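## Task

Place the orange microphone head-up in the holder of the stand that has no microphone, with the holder's jaws gripping its handle. At the end every other microphone must still sit in its own stand's holder, all stands must stand upright on the table, and nothing may depend on the robot holding it there.

## Robot and tools

Robot: two arms, left_arm and right_arm, each a six-joint arm with a parallel two-finger gripper and a wrist camera. Bases in the scene frame: left_arm at (+0.026, +0.264, 0) m, right_arm at (+0.044, -0.270, 0) m. Scene frame: origin on the table top midway between the arms, +x out over the table, +z up, left_arm on the +y side. The arm names do not correspond to image sides.

Gripper axes: fingers point along the gripper's own +z, and close and open along its y. The reported end_effector_position is the point between the finger pads, just under 1 cm behind the tips.

The 14-number row (used by execute_actions and move): numbers in [-1, 1], always all 14, ordered dx, dy, dz, rx, ry, rz, opening for left_arm, then the same seven for right_arm. The first six numbers per arm are an offset, expressed in that gripper's own axes, from the gripper pose shown in the most recent result (before any result in the scene, or in the second and later calls of one reply, from the robot's pose when the call starts). Scale: 1.0 equals 0.6 m for dx, dy, dz and 180 degrees for rotation; rx, ry, rz form a single rotation vector. Each row is an offset from that same reference pose, not from the row before. Opening is absolute, not an offset: +1 fully open (0.087 m), -1 closed. All-zero offsets are not a pause; they pull the arm back to the reference pose. To keep an arm still, send the offset back to its wanted pose in the first call of a reply and zeros later, plus its desired opening.

execute_actions(actions, pictures): actions holds at most one item. Empty list: just returns the state (with pictures). {"rows": [...], "steps": n}: up to 15 rows, n from 1 to 15 (default 15, minimum 4 for an action), each row applied for one 1/30 s step, the last row repeated if rows run out. {"steps": n} alone: a wait of up to 300 steps counted from the last result, reply time included. Pictures come only with an empty list or pictures: true. The result is taken 4 steps before the action ends; those steps then run during the next reply.

move(target, speed): target is one 14-number row as above; each gripper travels in a straight line toward its target, both finishing together, lasting 0.5 to 10 s (cut off at 10 s). speed is m/s, 0.002 to 0.5, default 0.25; turning is capped at twice that in rad/s. The opening is sent at the start. Grippers lag and can overshoot speed, especially with the arm nearly straight. Nothing avoids collisions. The result adds a move: line with the ending (done, off_target, moving, held, fault), limits that acted (paced = pose clipped; held = some steps blocked, after which the arm may jump fast), and each gripper's distance from its target.

wait(seconds): 0 to 10 s, sends nothing new. zoom_image(camera, region): enlarges [x0, y0, x1, y1] pixels (at most 504 by 504) of one camera's latest image; cameras cam_head_left, cam_head_right, cam_left_wrist, cam_right_wrist, all 896x504. read_manual(section): only licence texts. finished_scene(scene): ends scene 1 or 2 irreversibly, grades it and reveals the next task.

Results: a state line per arm with position (m) and quat_wxyz in the scene frame (printed position can be off, more so at long reach); grip_measured on the opening scale (the last joint value is the opening in metres); a Hand target line per arm when nothing is kept back; HELD marks steps where the command was partly withheld; "pose unreachable" means the clearance check changed or blocked an arm's command; FAULT and MOTOR HOT lines report stops and heating.

Controller behaviour: each step the commanded pose is clipped to within 70 mm and 16 degrees of the measured pose, and position wins over orientation. After an action an arm continues only to its last clipped pose, so check the result and send the remainder. Friction can leave the gripper up to about 31 mm short; smaller commands may not move it. Joint ranges (rad): waist -2.618 to 3.054, shoulder 0 to 3.142, elbow 0 to 3.142, wrist pitch -1.571 to 1.571, wrist yaw -1.571 to 1.571, wrist roll -2.094 to 2.094.

Grasping: command an opening about 0.02 below grip_measured for a firm hold, nearer for a lighter one; readings may be off by about 1 mm per gripper. Finger force is about 20 N per pad; closing fast squeezes harder.

Heat: holding loads heats motors; at 90 °C the arm pauses 10 s, at 100 °C it drops everything. Release or rest when warned.

Avoid: arms colliding or pressing each other, fast or deep contacts, dropping or knocking anything off the table, tipping stands, and leaving a microphone held by the gripper instead of the holder. Objects may occasionally be tugged or nudged by the scene.

Each tool is called after "Emit:" by a JSON object that holds its "op" and its "data", one argument or row to a line.

## Session

Emit:
{"op": "execute_actions", "data": {
  "actions": []
}}

Scene clock: 0.00 s of 4800.00 s.
left_arm: end_effector_position=(+0.5908, +0.3695, +0.3270) grip_measured=+1.000 end_effector_quat_wxyz=(+0.695, -0.600, +0.313, -0.244) | right_arm: end_effector_position=(+0.2007, -0.4827, +0.3664) grip_measured=+1.000 end_effector_quat_wxyz=(-0.156, -0.621, +0.696, -0.325)
Joint positions: left_arm=[ 0.152  1.839  1.366  0.585 -0.711 -1.356  0.087] | right_arm=[-0.623  1.204  1.72  -1.528  0.512 -2.083  0.087]
Joint velocities: left_arm=[ 0.017 -0.007 -0.017 -0.066 -0.022  0.007  0.   ] | right_arm=[-0.012 -0.007  0.002 -0.007  0.051 -0.051  0.   ]
Hand target (left_arm): +0.591, +0.369, +0.327; +0.695, -0.600, +0.313, -0.244
Hand target (right_arm): +0.201, -0.483, +0.366; -0.156, -0.621, +0.696, -0.325

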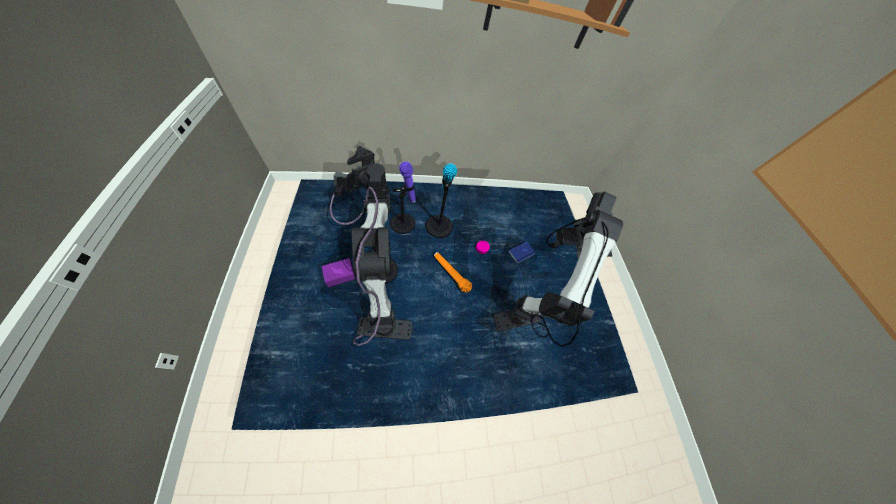

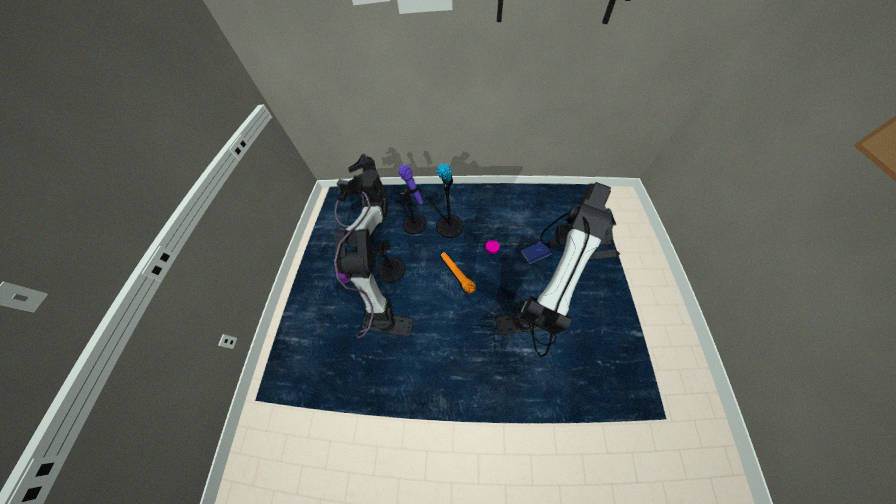

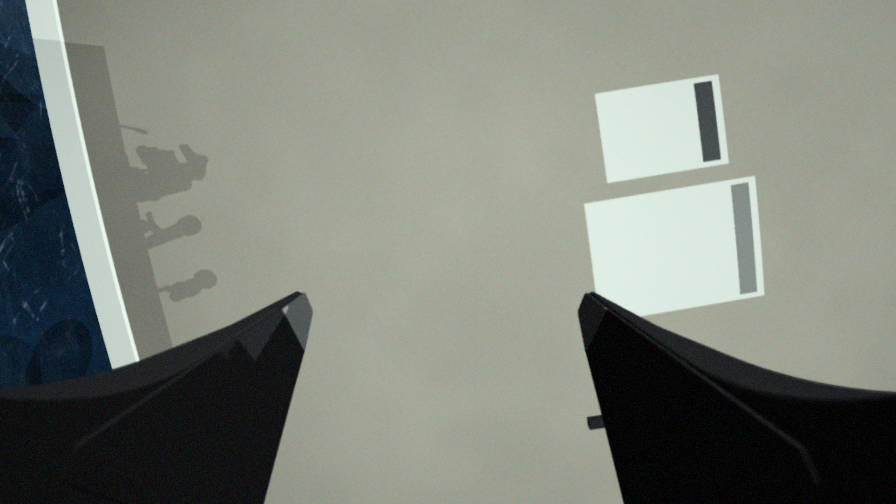

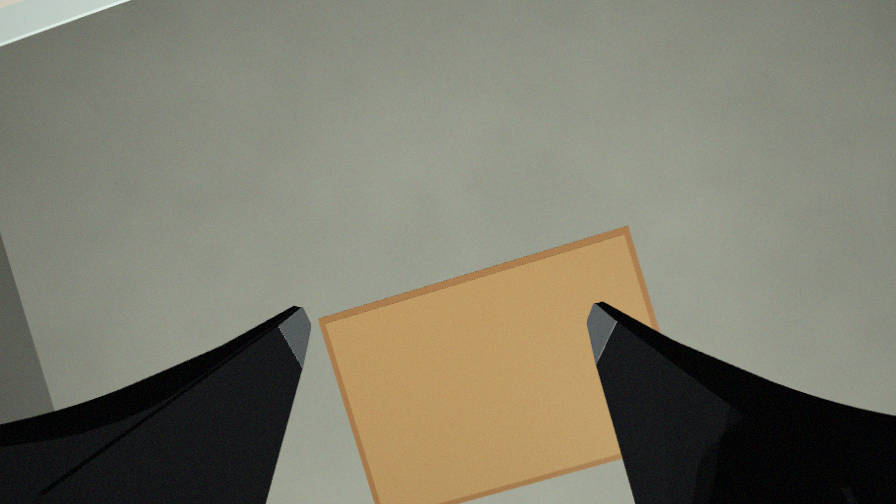

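Emit:
{"op": "zoom_image", "data": {
  "camera": "cam_head_right",
  "region": [320, 140, 560, 350]
}}

Emit:
{"op": "zoom_image", "data": {
  "camera": "cam_head_left",
  "region": [310, 140, 550, 350]
}}

Region (320, 140, 560, 350) of cam_head_right's 896x504 image, scaled by 2.100, with more detail than that image has; it fills the top 441 rows of this view, and the rest is white.

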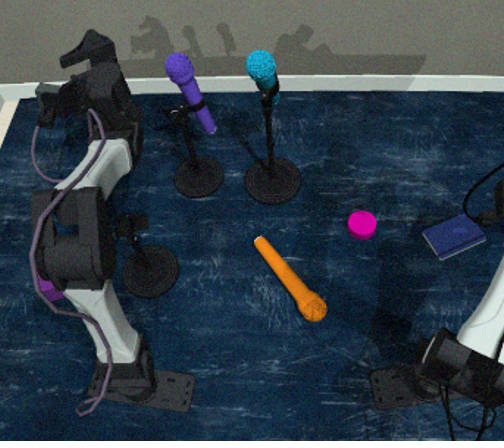

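Region (310, 140, 550, 350) of cam_head_left's 896x504 image, scaled by 2.100, with more detail than that image has; it fills the top 441 rows of this view, and the rest is white.

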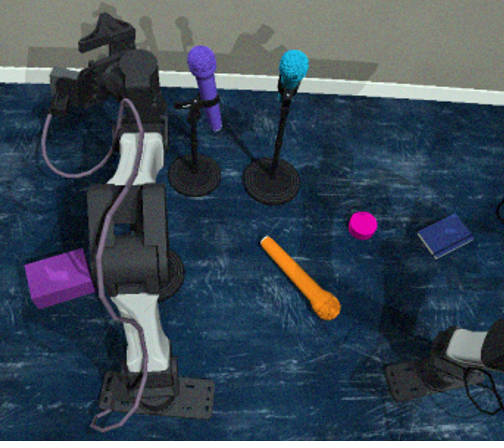

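Emit:
{"op": "move", "data": {
  "target": [-0.622,-0.035,-0.08,0,0,0,1, 0,0,0,0,0,0.66,1],
  "speed": 0.35
}}

Scene clock: 5.03 s of 4800.00 s.
left_arm: end_effector_position=(+0.3028, +0.6029, +0.3990) grip_measured=+1.000 end_effector_quat_wxyz=(+0.696, -0.600, +0.309, -0.243) | right_arm: end_effector_position=(+0.1965, -0.4798, +0.3685) grip_measured=+1.000 end_effector_quat_wxyz=(+0.216, +0.273, +0.885, -0.310)
Joint positions: left_arm=[ 1.23   1.304  1.12   0.279  0.356 -1.464  0.087] | right_arm=[-0.78   1.427  2.102 -1.575  0.423 -0.186  0.087]
Joint velocities: left_arm=[ 0.007  0.002 -0.007  0.022  0.037 -0.037  0.   ] | right_arm=[ 0.002  0.007  0.007 -0.022 -0.022  0.007  0.   ]
Hand target (left_arm): +0.303, +0.606, +0.401; +0.694, -0.601, +0.310, -0.246
Hand target (right_arm): +0.199, -0.483, +0.366; +0.212, +0.280, +0.885, -0.305
Off the commanded pose (left_arm): 0.004 m, 0 deg.
Off the commanded pose (right_arm): 0.005 m, 3 deg.
joint sent to its limit (right arm) — the command would take joint 4 (wrist pitch) past its lower limit, so that joint was sent only as far as its limit.
Kept back: nothing.
move: off_target (right_arm)
camera_calibration (this result's frames):
cam_left_wrist: T_world_to_cam=[[0.0403307, -0.156229, 0.986897, -0.312972], [-0.130153, -0.980107, -0.149835, 0.707231], [0.990673, -0.122404, -0.059862, -0.0651421], [0, 0, 0, 1]] pos_world=[0.169205, 0.636293, 0.410939]
cam_right_wrist: T_world_to_cam=[[-0.636853, -0.647567, 0.41842, -0.336669], [-0.6358, 0.748088, 0.190062, 0.436863], [-0.436093, -0.14499, -0.888145, 0.482251], [0, 0, 0, 1]] pos_world=[0.273655, -0.474906, 0.486147]

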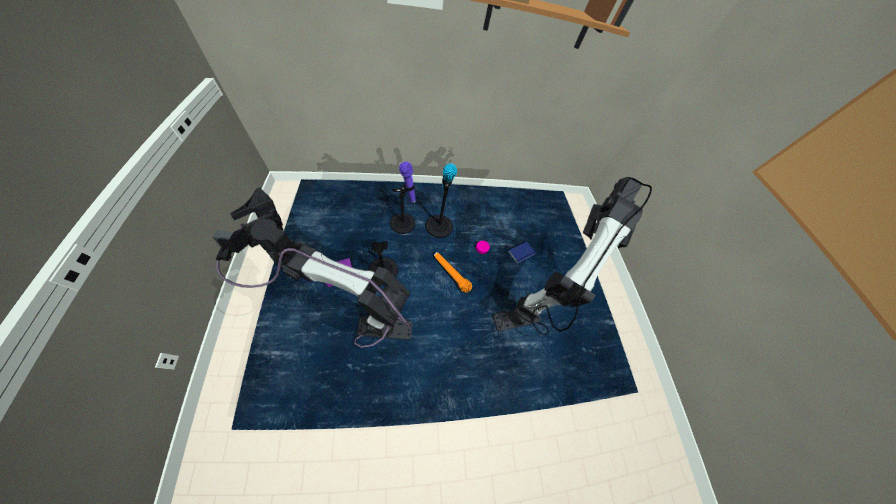

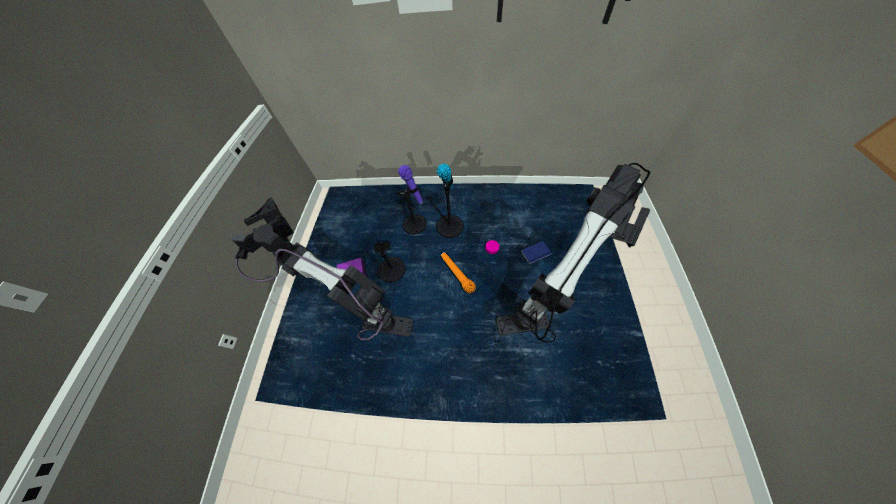

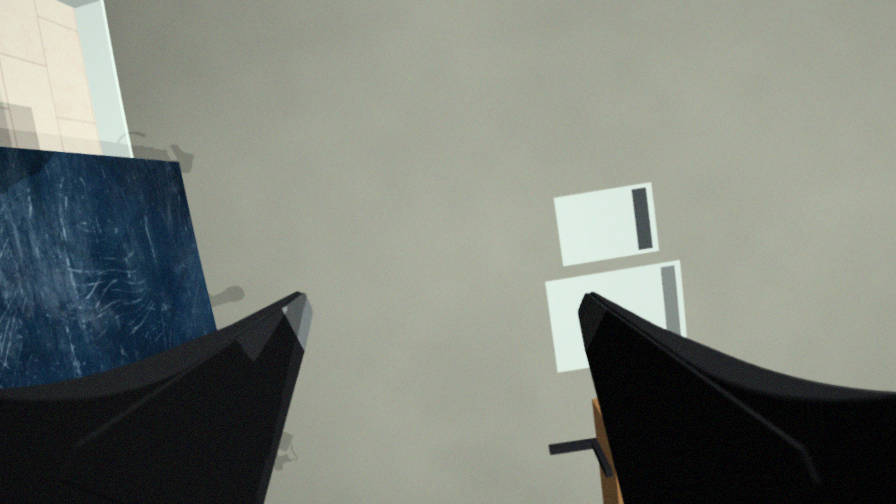

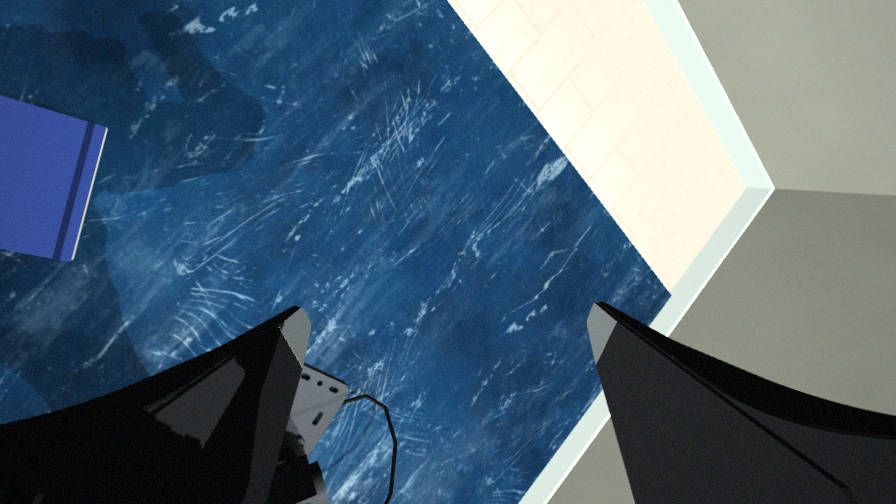

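Emit:
{"op": "zoom_image", "data": {
  "camera": "cam_head_right",
  "region": [350, 155, 490, 295]
}}

Emit:
{"op": "zoom_image", "data": {
  "camera": "cam_head_left",
  "region": [345, 155, 485, 295]
}}

Region (350, 155, 490, 295) of cam_head_right's 896x504 image, scaled by 3.600, with more detail than that image has.

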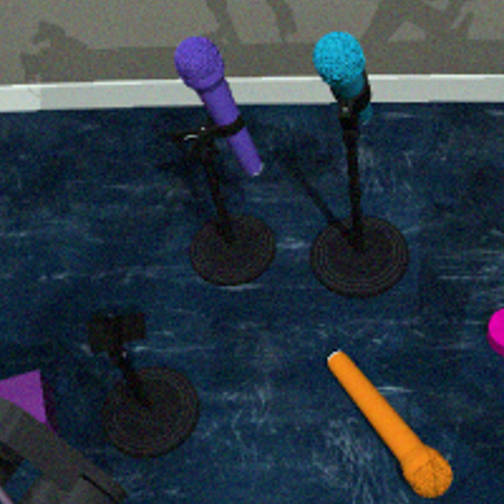

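Region (345, 155, 485, 295) of cam_head_left's 896x504 image, scaled by 3.600, with more detail than that image has.

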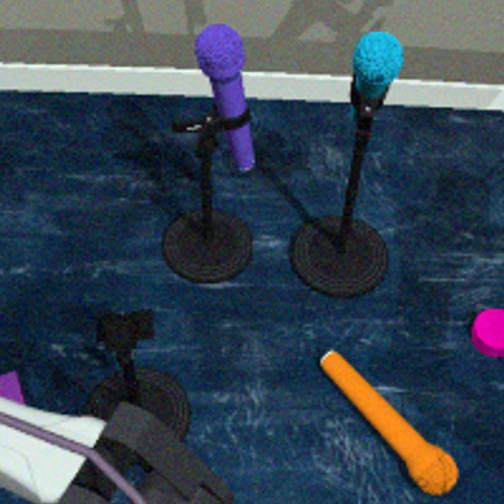

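Emit:
{"op": "move", "data": {
  "target": [0,0,0,0,0,0,1, -0.10,0.474,-0.16,-0.31,-0.163,-0.097,1],
  "speed": 0.35
}}

Scene clock: 8.37 s of 4800.00 s.
left_arm: end_effector_position=(+0.3030, +0.6026, +0.3989) grip_measured=+1.000 end_effector_quat_wxyz=(+0.696, -0.600, +0.310, -0.244) | right_arm: end_effector_position=(+0.3972, -0.2564, +0.3513) grip_measured=+1.000 end_effector_quat_wxyz=(+0.478, -0.069, +0.875, +0.037)
Joint positions: left_arm=[ 1.23   1.304  1.12   0.278  0.358 -1.464  0.087] | right_arm=[-0.174  1.36   1.757 -0.975 -0.155 -0.102  0.087]
Joint velocities: left_arm=[-0.012  0.002 -0.017 -0.051  0.007  0.066  0.   ] | right_arm=[ 0.007 -0.027 -0.002 -0.066  0.051  0.022  0.   ]
Hand target (left_arm): +0.303, +0.603, +0.399; +0.697, -0.600, +0.309, -0.243
Hand target (right_arm): +0.400, -0.253, +0.348; +0.479, -0.077, +0.873, +0.040
Off the commanded pose (left_arm): 0.000 m, 0 deg.
Off the commanded pose (right_arm): 0.008 m, 1 deg.
Kept back: nothing.
move: done
camera_calibration (this result's frames):
cam_left_wrist: T_world_to_cam=[[0.0403313, -0.156076, 0.986921, -0.313032], [-0.13244, -0.979845, -0.149544, 0.707319], [0.99037, -0.124676, -0.0601891, -0.0638091], [0, 0, 0, 1]] pos_world=[0.169497, 0.636251, 0.410873]
cam_right_wrist: T_world_to_cam=[[0.1403, -0.989918, -0.0194259, -0.2997], [-0.983233, -0.13699, -0.12036, 0.42072], [0.116486, 0.0359867, -0.99254, 0.450504], [0, 0, 0, 1]] pos_world=[0.403236, -0.255257, 0.491959]

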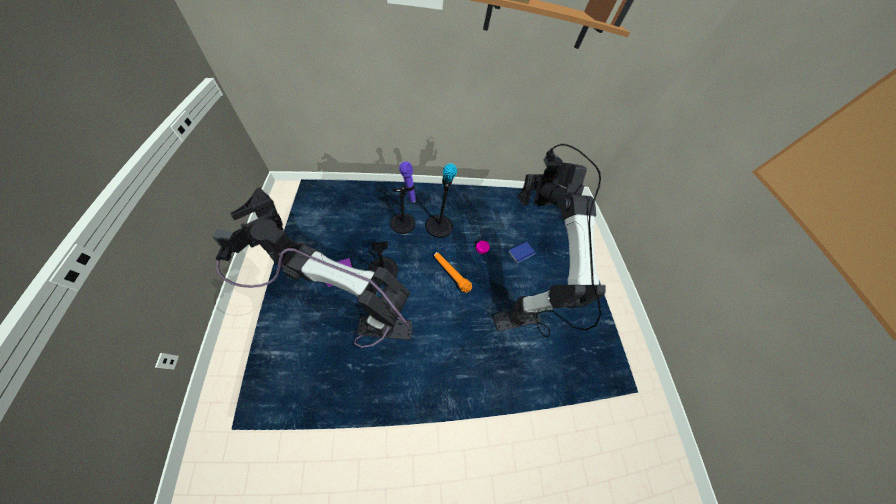

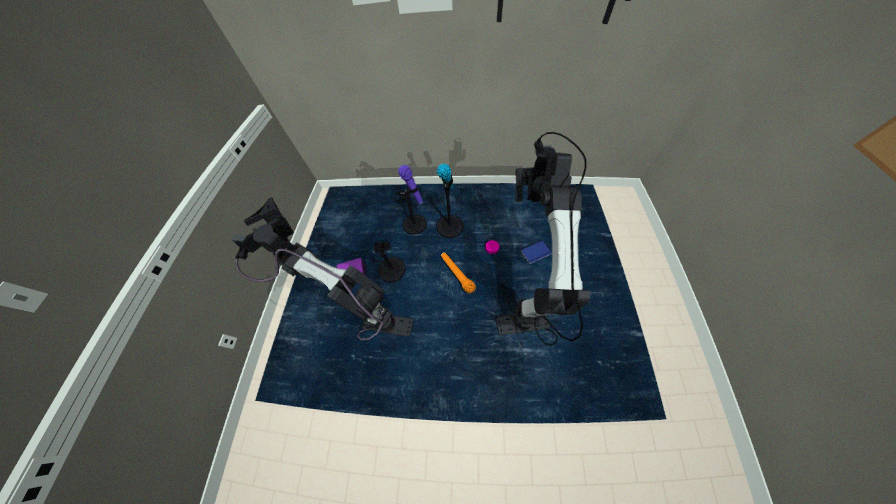

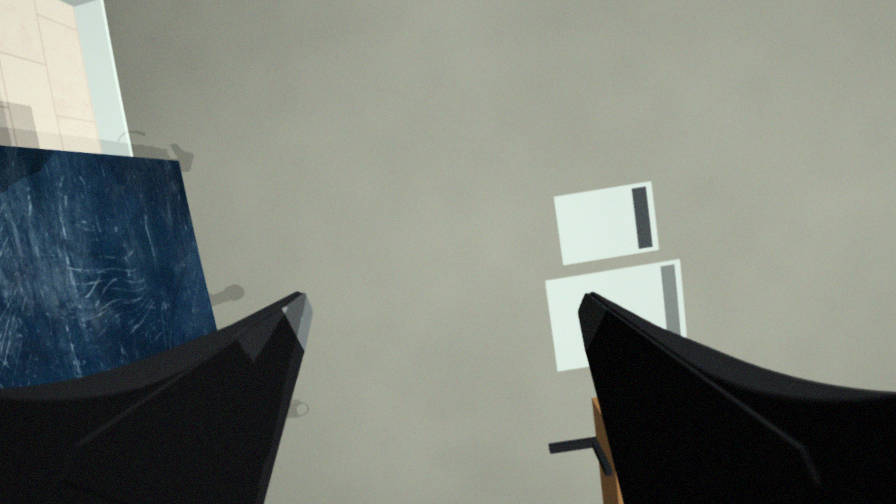

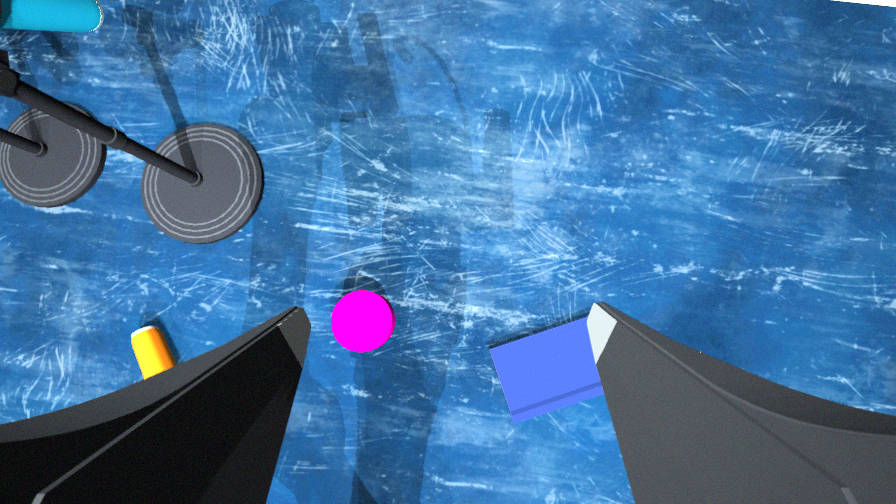

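Emit:
{"op": "move", "data": {
  "target": [0,0,0,0,0,0,1, 0.18,0.6,-0.127,-0.31,-0.163,-0.097,1],
  "speed": 0.35
}}

Scene clock: 11.07 s of 4800.00 s.
left_arm: end_effector_position=(+0.3030, +0.6026, +0.3989) grip_measured=+1.000 end_effector_quat_wxyz=(+0.696, -0.600, +0.310, -0.244) | right_arm: end_effector_position=(+0.2261, +0.0777, +0.3090) grip_measured=+1.000 end_effector_quat_wxyz=(+0.596, -0.394, +0.591, +0.374)
Joint positions: left_arm=[ 1.23   1.304  1.12   0.278  0.358 -1.464  0.087] | right_arm=[ 0.898  1.061  0.856  0.197 -0.104 -0.028  0.087]
Joint velocities: left_arm=[-0.012 -0.007 -0.002  0.022  0.037 -0.051  0.   ] | right_arm=[-0.017  0.012 -0.007 -0.022  0.022 -0.051  0.   ]
Hand target (left_arm): +0.303, +0.603, +0.399; +0.696, -0.600, +0.310, -0.244
Hand target (right_arm): +0.226, +0.082, +0.301; +0.593, -0.401, +0.591, +0.373
Off the commanded pose (left_arm): 0.000 m, 0 deg.
Off the commanded pose (right_arm): 0.010 m, 1 deg.
Kept back: nothing.
move: done
camera_calibration (this result's frames):
cam_left_wrist: T_world_to_cam=[[0.0403313, -0.156076, 0.986921, -0.313032], [-0.13244, -0.979845, -0.149544, 0.707319], [0.99037, -0.124676, -0.0601891, -0.0638091], [0, 0, 0, 1]] pos_world=[0.169497, 0.636251, 0.410873]
cam_right_wrist: T_world_to_cam=[[0.910936, -0.412545, 0.00139522, -0.171321], [-0.319191, -0.706936, -0.631156, 0.345125], [0.261367, 0.574498, -0.775654, 0.274794], [0, 0, 0, 1]] pos_world=[0.194401, 0.0154359, 0.431212]

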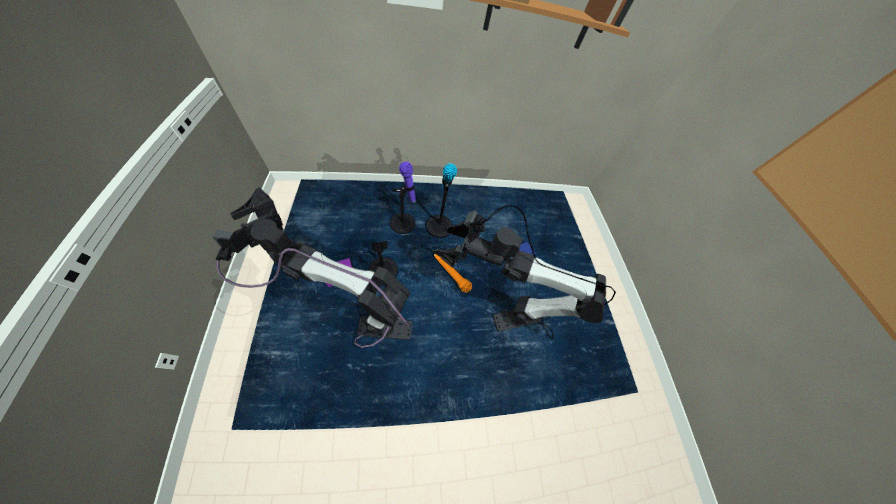

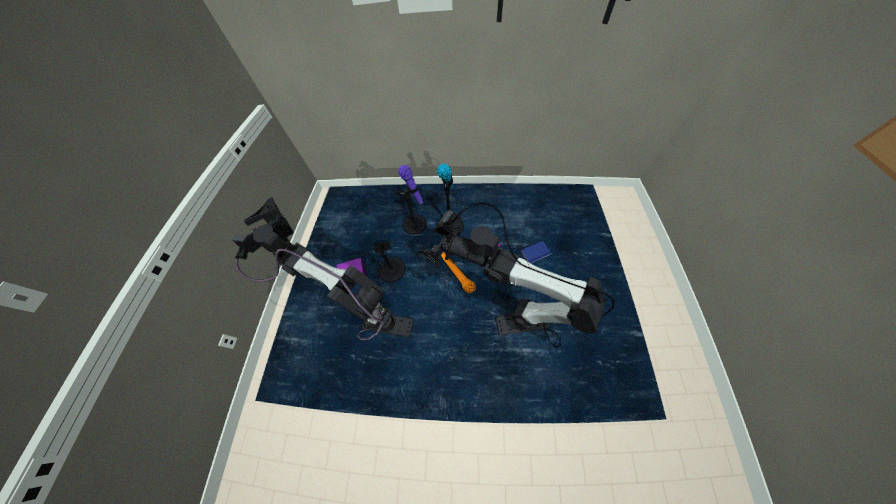

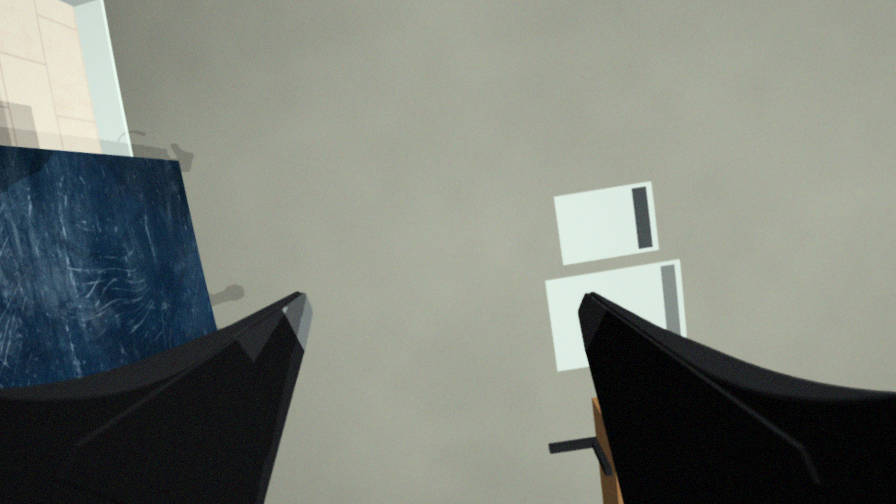

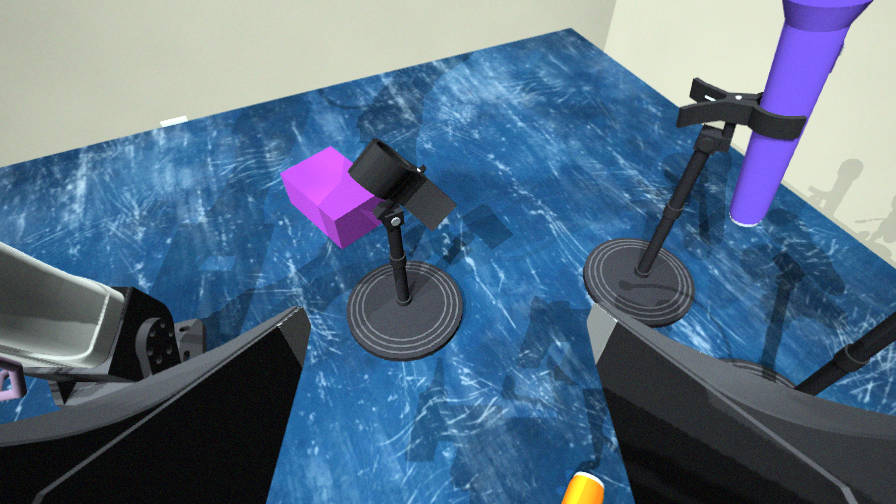

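Emit:
{"op": "zoom_image", "data": {
  "camera": "cam_right_wrist",
  "region": [310, 110, 510, 310]
}}

Emit:
{"op": "zoom_image", "data": {
  "camera": "cam_right_wrist",
  "region": [650, 0, 890, 240]
}}

Region (310, 110, 510, 310) of cam_right_wrist's 896x504 image, scaled by 2.520, with more detail than that image has.

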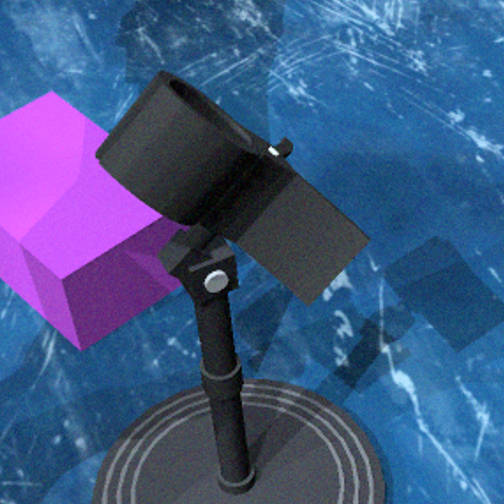

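Region (650, 0, 890, 240) of cam_right_wrist's 896x504 image, scaled by 2.100, with more detail than that image has.

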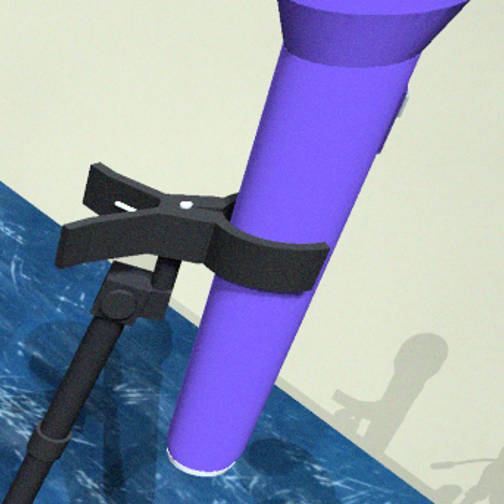

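Emit:
{"op": "move", "data": {
  "target": [0,0,0,0,0,0,1, 0.0,-0.03,0.3,0,0.222,0,1],
  "speed": 0.3
}}

Scene clock: 16.47 s of 4800.00 s.
left_arm: end_effector_position=(+0.3030, +0.6026, +0.3989) grip_measured=+1.000 end_effector_quat_wxyz=(+0.696, -0.600, +0.310, -0.244) | right_arm: end_effector_position=(+0.3180, +0.2284, +0.3171) grip_measured=+1.000 end_effector_quat_wxyz=(+0.413, -0.476, +0.733, +0.255)
Joint positions: left_arm=[ 1.23   1.304  1.12   0.278  0.358 -1.464  0.087] | right_arm=[ 0.906  2.313  2.848 -1.093 -0.065 -0.064  0.087]
Joint velocities: left_arm=[ 0.002 -0.002  0.002 -0.022 -0.022  0.037  0.   ] | right_arm=[-0.017 -0.002 -0.012 -0.007  0.037 -0.037  0.   ]
Hand target (left_arm): +0.303, +0.603, +0.399; +0.696, -0.600, +0.310, -0.244
Hand target (right_arm): +0.316, +0.232, +0.310; +0.409, -0.483, +0.733, +0.250
Off the commanded pose (left_arm): 0.000 m, 0 deg.
Off the commanded pose (right_arm): 0.011 m, 9 deg.
elbow stopped short (right arm): the move would have taken joint 3 (elbow) straighter than the controller allows; a more bent joint 3 avoids this.
Kept back: nothing.
After step 90, 0.30 s passed at rest.
move: off_target (right_arm)
camera_calibration (this result's frames):
cam_left_wrist: T_world_to_cam=[[0.0403313, -0.156076, 0.986921, -0.313032], [-0.13244, -0.979845, -0.149544, 0.707319], [0.99037, -0.124676, -0.0601891, -0.0638091], [0, 0, 0, 1]] pos_world=[0.169497, 0.636251, 0.410873]
cam_right_wrist: T_world_to_cam=[[0.902435, -0.430825, -0.000498603, -0.18537], [-0.426989, -0.894245, -0.134189, 0.405599], [0.0573662, 0.12131, -0.990956, 0.407115], [0, 0, 0, 1]] pos_world=[0.317116, 0.233456, 0.457767]

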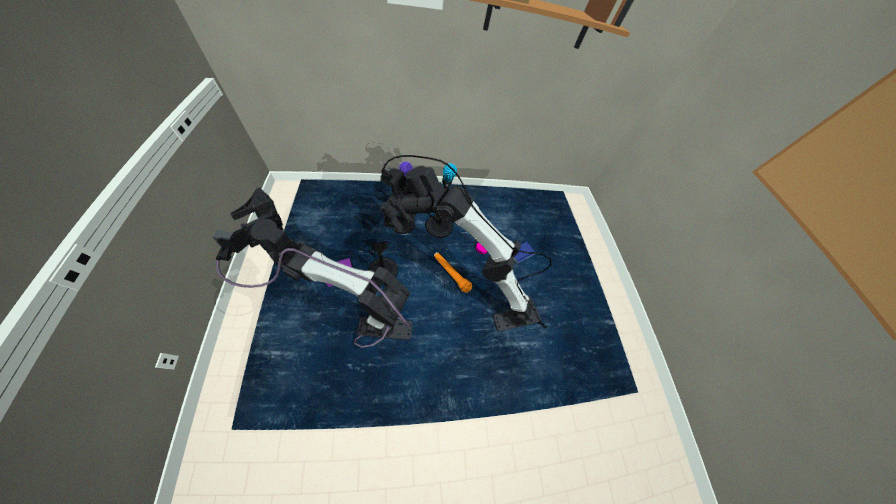

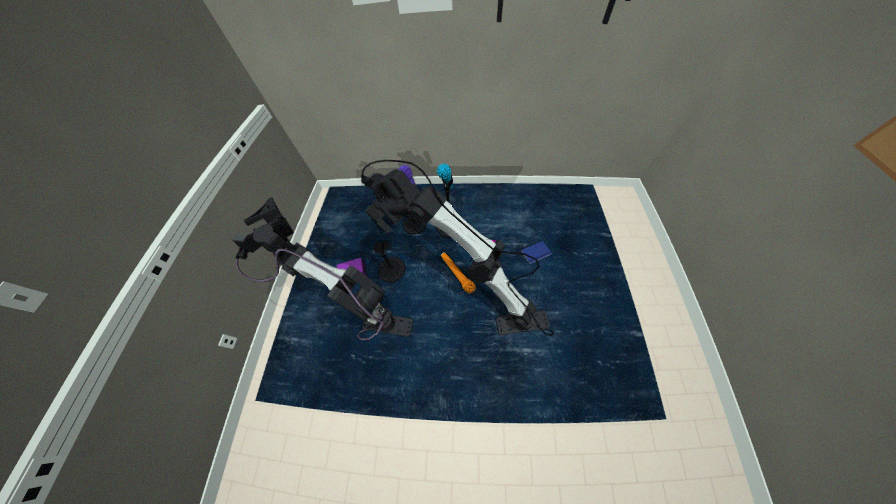

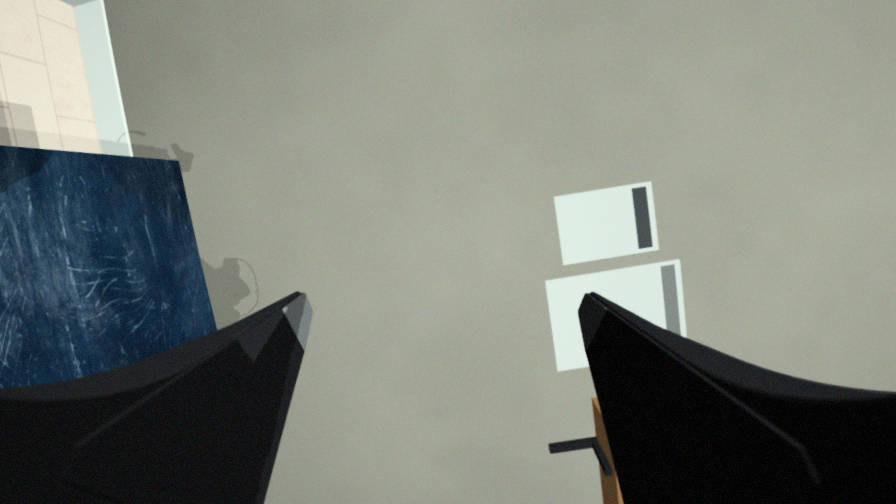

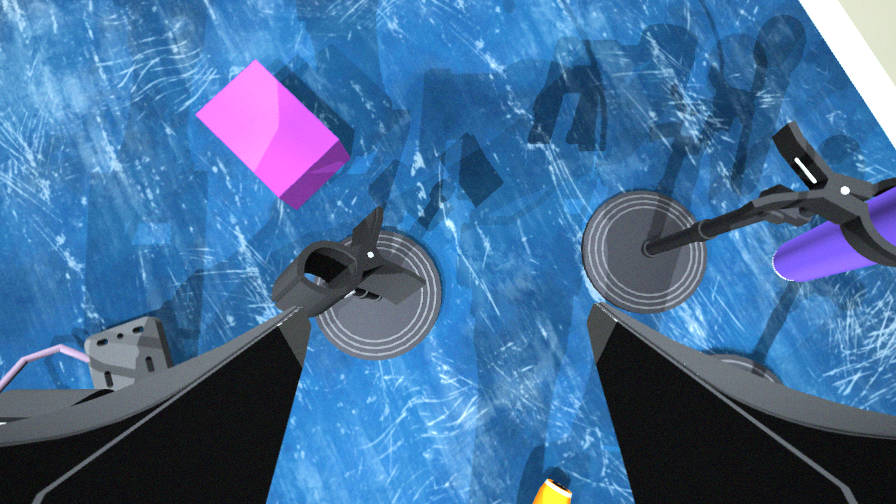

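Emit:
{"op": "zoom_image", "data": {
  "camera": "cam_right_wrist",
  "region": [260, 190, 460, 370]
}}

Region (260, 190, 460, 370) of cam_right_wrist's 896x504 image, scaled by 2.520, with more detail than that image has; it fills the top 454 rows of this view, and the rest is white.

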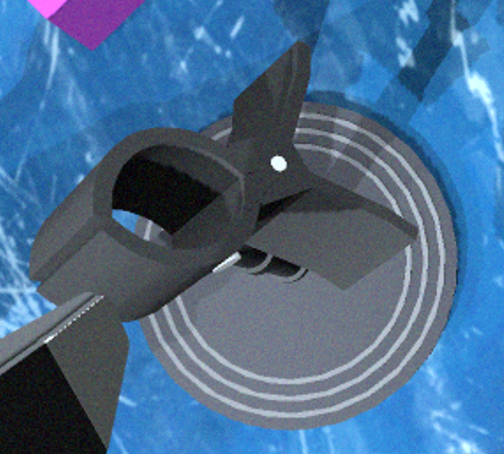

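Emit:
{"op": "move", "data": {
  "target": [0,0,0,0,0,0.47,1, 0.30,-0.25,-0.5,0.2,0,0.12,1],
  "speed": 0.4
}}

Scene clock: 22.27 s of 4800.00 s.
left_arm: end_effector_position=(+0.3045, +0.6071, +0.3813) grip_measured=+1.000 end_effector_quat_wxyz=(+0.671, -0.242, +0.642, +0.279) | right_arm: end_effector_position=(+0.3086, -0.1471, +0.3241) grip_measured=+1.000 end_effector_quat_wxyz=(+0.484, -0.179, +0.851, +0.093)
Joint positions: left_arm=[1.086 1.279 1.207 0.13  0.218 0.02  0.087] | right_arm=[ 0.321  1.064  1.431 -0.908  0.06   0.018  0.087]
Joint velocities: left_arm=[-0.007 -0.007  0.002 -0.081  0.037 -0.022  0.   ] | right_arm=[-0.002 -0.007  0.002 -0.081 -0.022 -0.007  0.   ]
Hand target (left_arm): +0.303, +0.601, +0.398; +0.679, -0.235, +0.633, +0.288
Hand target (right_arm): +0.304, -0.151, +0.320; +0.480, -0.182, +0.853, +0.091
Off the commanded pose (left_arm): 0.018 m, 2 deg.
Off the commanded pose (right_arm): 0.005 m, 1 deg.
Kept back: nothing.
After step 90, 0.27 s passed at rest.
move: off_target (left_arm)
camera_calibration (this result's frames):
cam_left_wrist: T_world_to_cam=[[0.692864, -0.720279, -0.0337312, 0.237984], [-0.550471, -0.498145, -0.669951, 0.742573], [0.465748, 0.482753, -0.741639, -0.0149334], [0, 0, 0, 1]] pos_world=[0.250829, 0.548533, 0.49444]
cam_right_wrist: T_world_to_cam=[[0.380454, -0.92478, -0.00603453, -0.248417], [-0.914551, -0.37526, -0.150918, 0.298919], [0.137301, 0.0629361, -0.988528, 0.426068], [0, 0, 0, 1]] pos_world=[0.309388, -0.144373, 0.464794]

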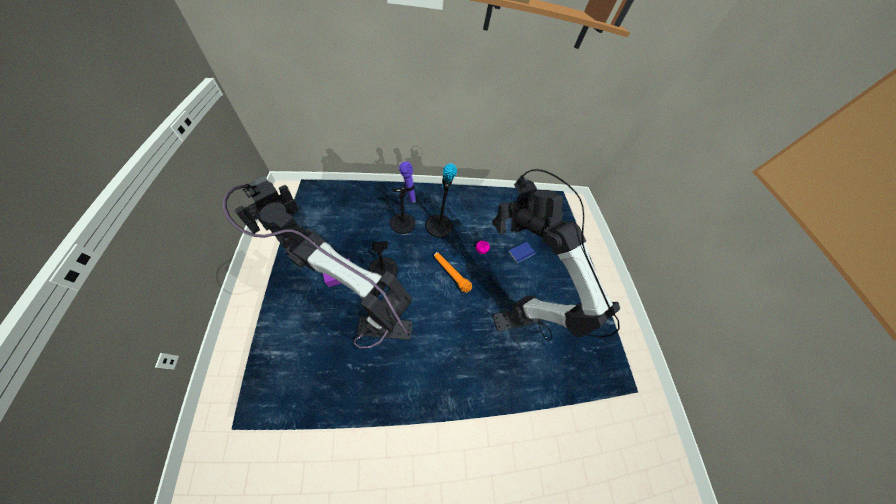

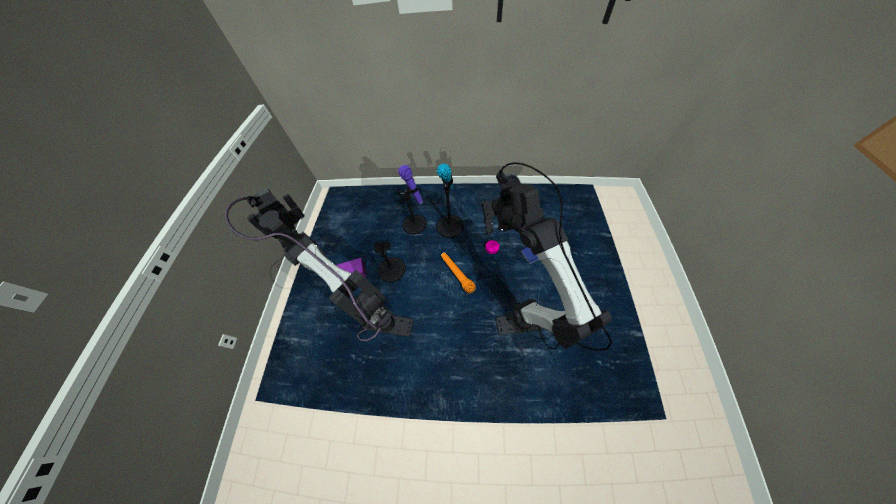

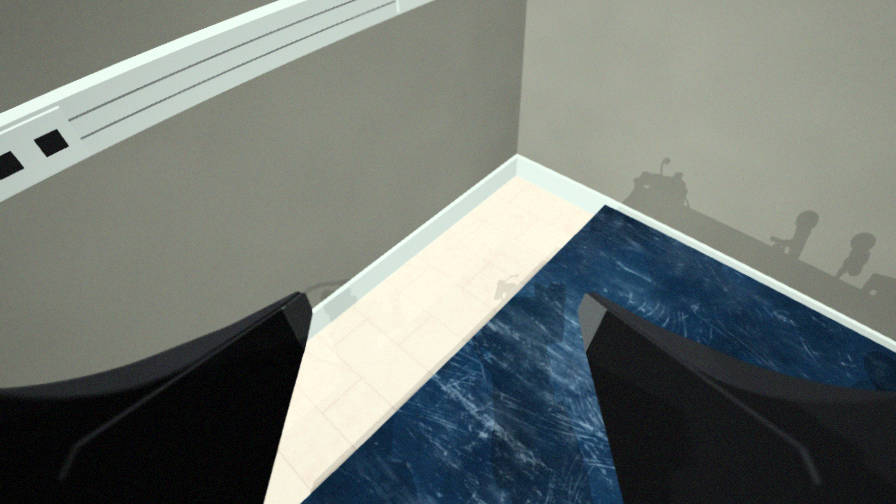

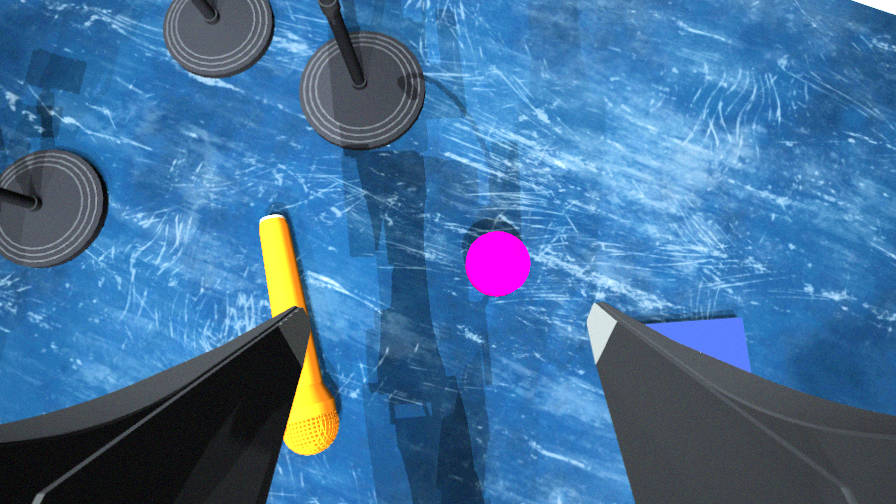

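Emit:
{"op": "move", "data": {
  "target": [0.047,-0.65,-0.547,0.415,0.24,0.169,1, 0,-0.33,0,0.14,0,0.09,1],
  "speed": 0.35
}}

Scene clock: 25.50 s of 4800.00 s.
left_arm: end_effector_position=(+0.3298, +0.1043, +0.3098) grip_measured=+1.000 end_effector_quat_wxyz=(+0.320, +0.281, +0.901, -0.085) | right_arm: end_effector_position=(+0.3766, -0.3252, +0.3195) grip_measured=+1.000 end_effector_quat_wxyz=(+0.483, +0.053, +0.874, -0.021)
Joint positions: left_arm=[-0.354  1.571  1.984 -1.312  0.059  0.115  0.087] | right_arm=[-0.352  1.224  1.508 -0.848 -0.086 -0.038  0.087]
Joint velocities: left_arm=[ 0.002  0.002  0.002 -0.081  0.007  0.007  0.   ] | right_arm=[ 0.022 -0.012 -0.012 -0.051 -0.022 -0.037  0.   ]
Hand target (left_arm): +0.327, +0.100, +0.313; +0.319, +0.284, +0.899, -0.093
Hand target (right_arm): +0.384, -0.329, +0.324; +0.490, +0.054, +0.869, -0.023
Off the commanded pose (left_arm): 0.013 m, 2 deg.
Off the commanded pose (right_arm): 0.013 m, 2 deg.
Kept back: nothing.
move: off_target (left_arm, right_arm)
camera_calibration (this result's frames):
cam_left_wrist: T_world_to_cam=[[-0.556434, -0.830206, -0.0337455, 0.279356], [-0.814902, 0.537346, 0.217242, 0.162524], [-0.162223, 0.14838, -0.975534, 0.477444], [0, 0, 0, 1]] pos_world=[0.365336, 0.0737487, 0.439883]
cam_right_wrist: T_world_to_cam=[[-0.12846, -0.991121, -0.0342996, -0.259893], [-0.982942, 0.131837, -0.128236, 0.477013], [0.13162, 0.0172413, -0.99115, 0.411536], [0, 0, 0, 1]] pos_world=[0.381324, -0.327569, 0.46015]

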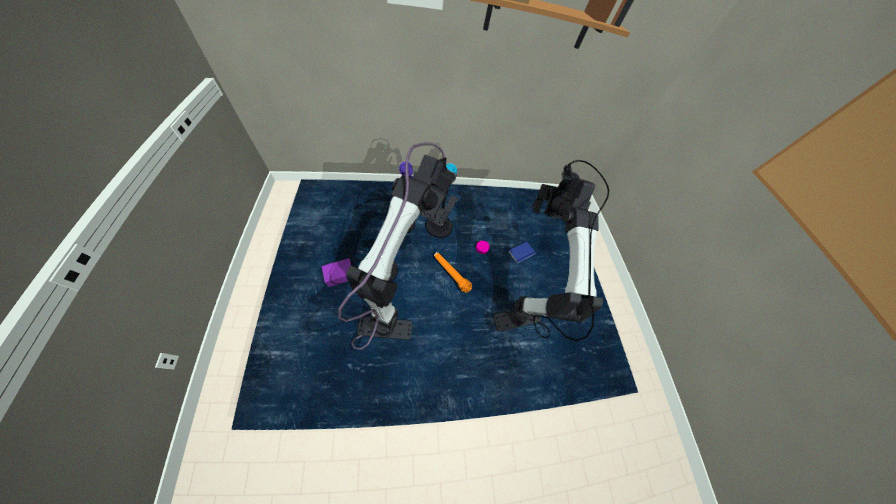

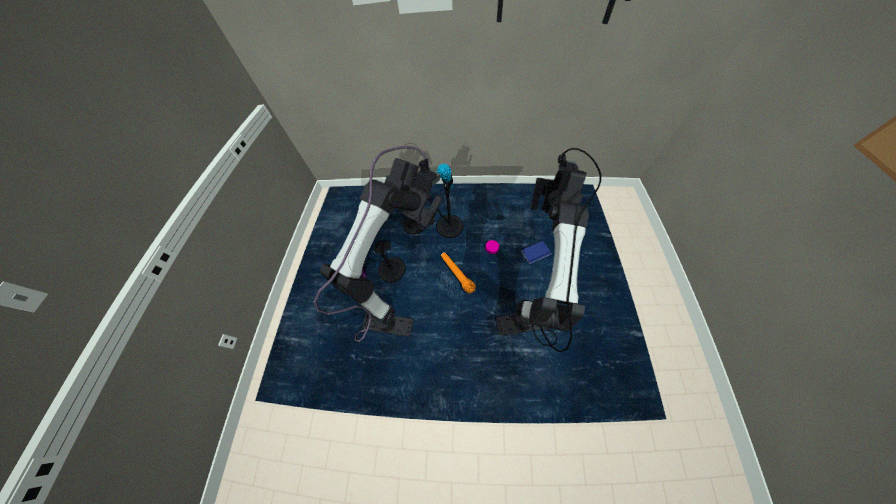

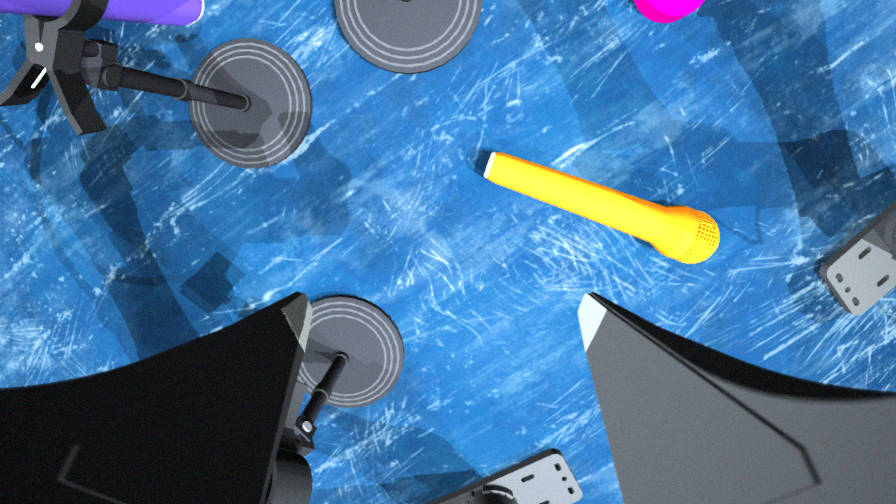

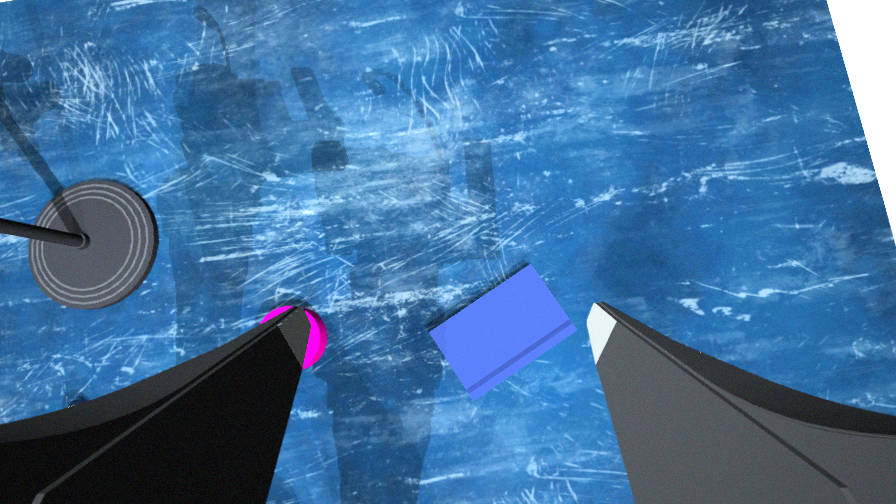

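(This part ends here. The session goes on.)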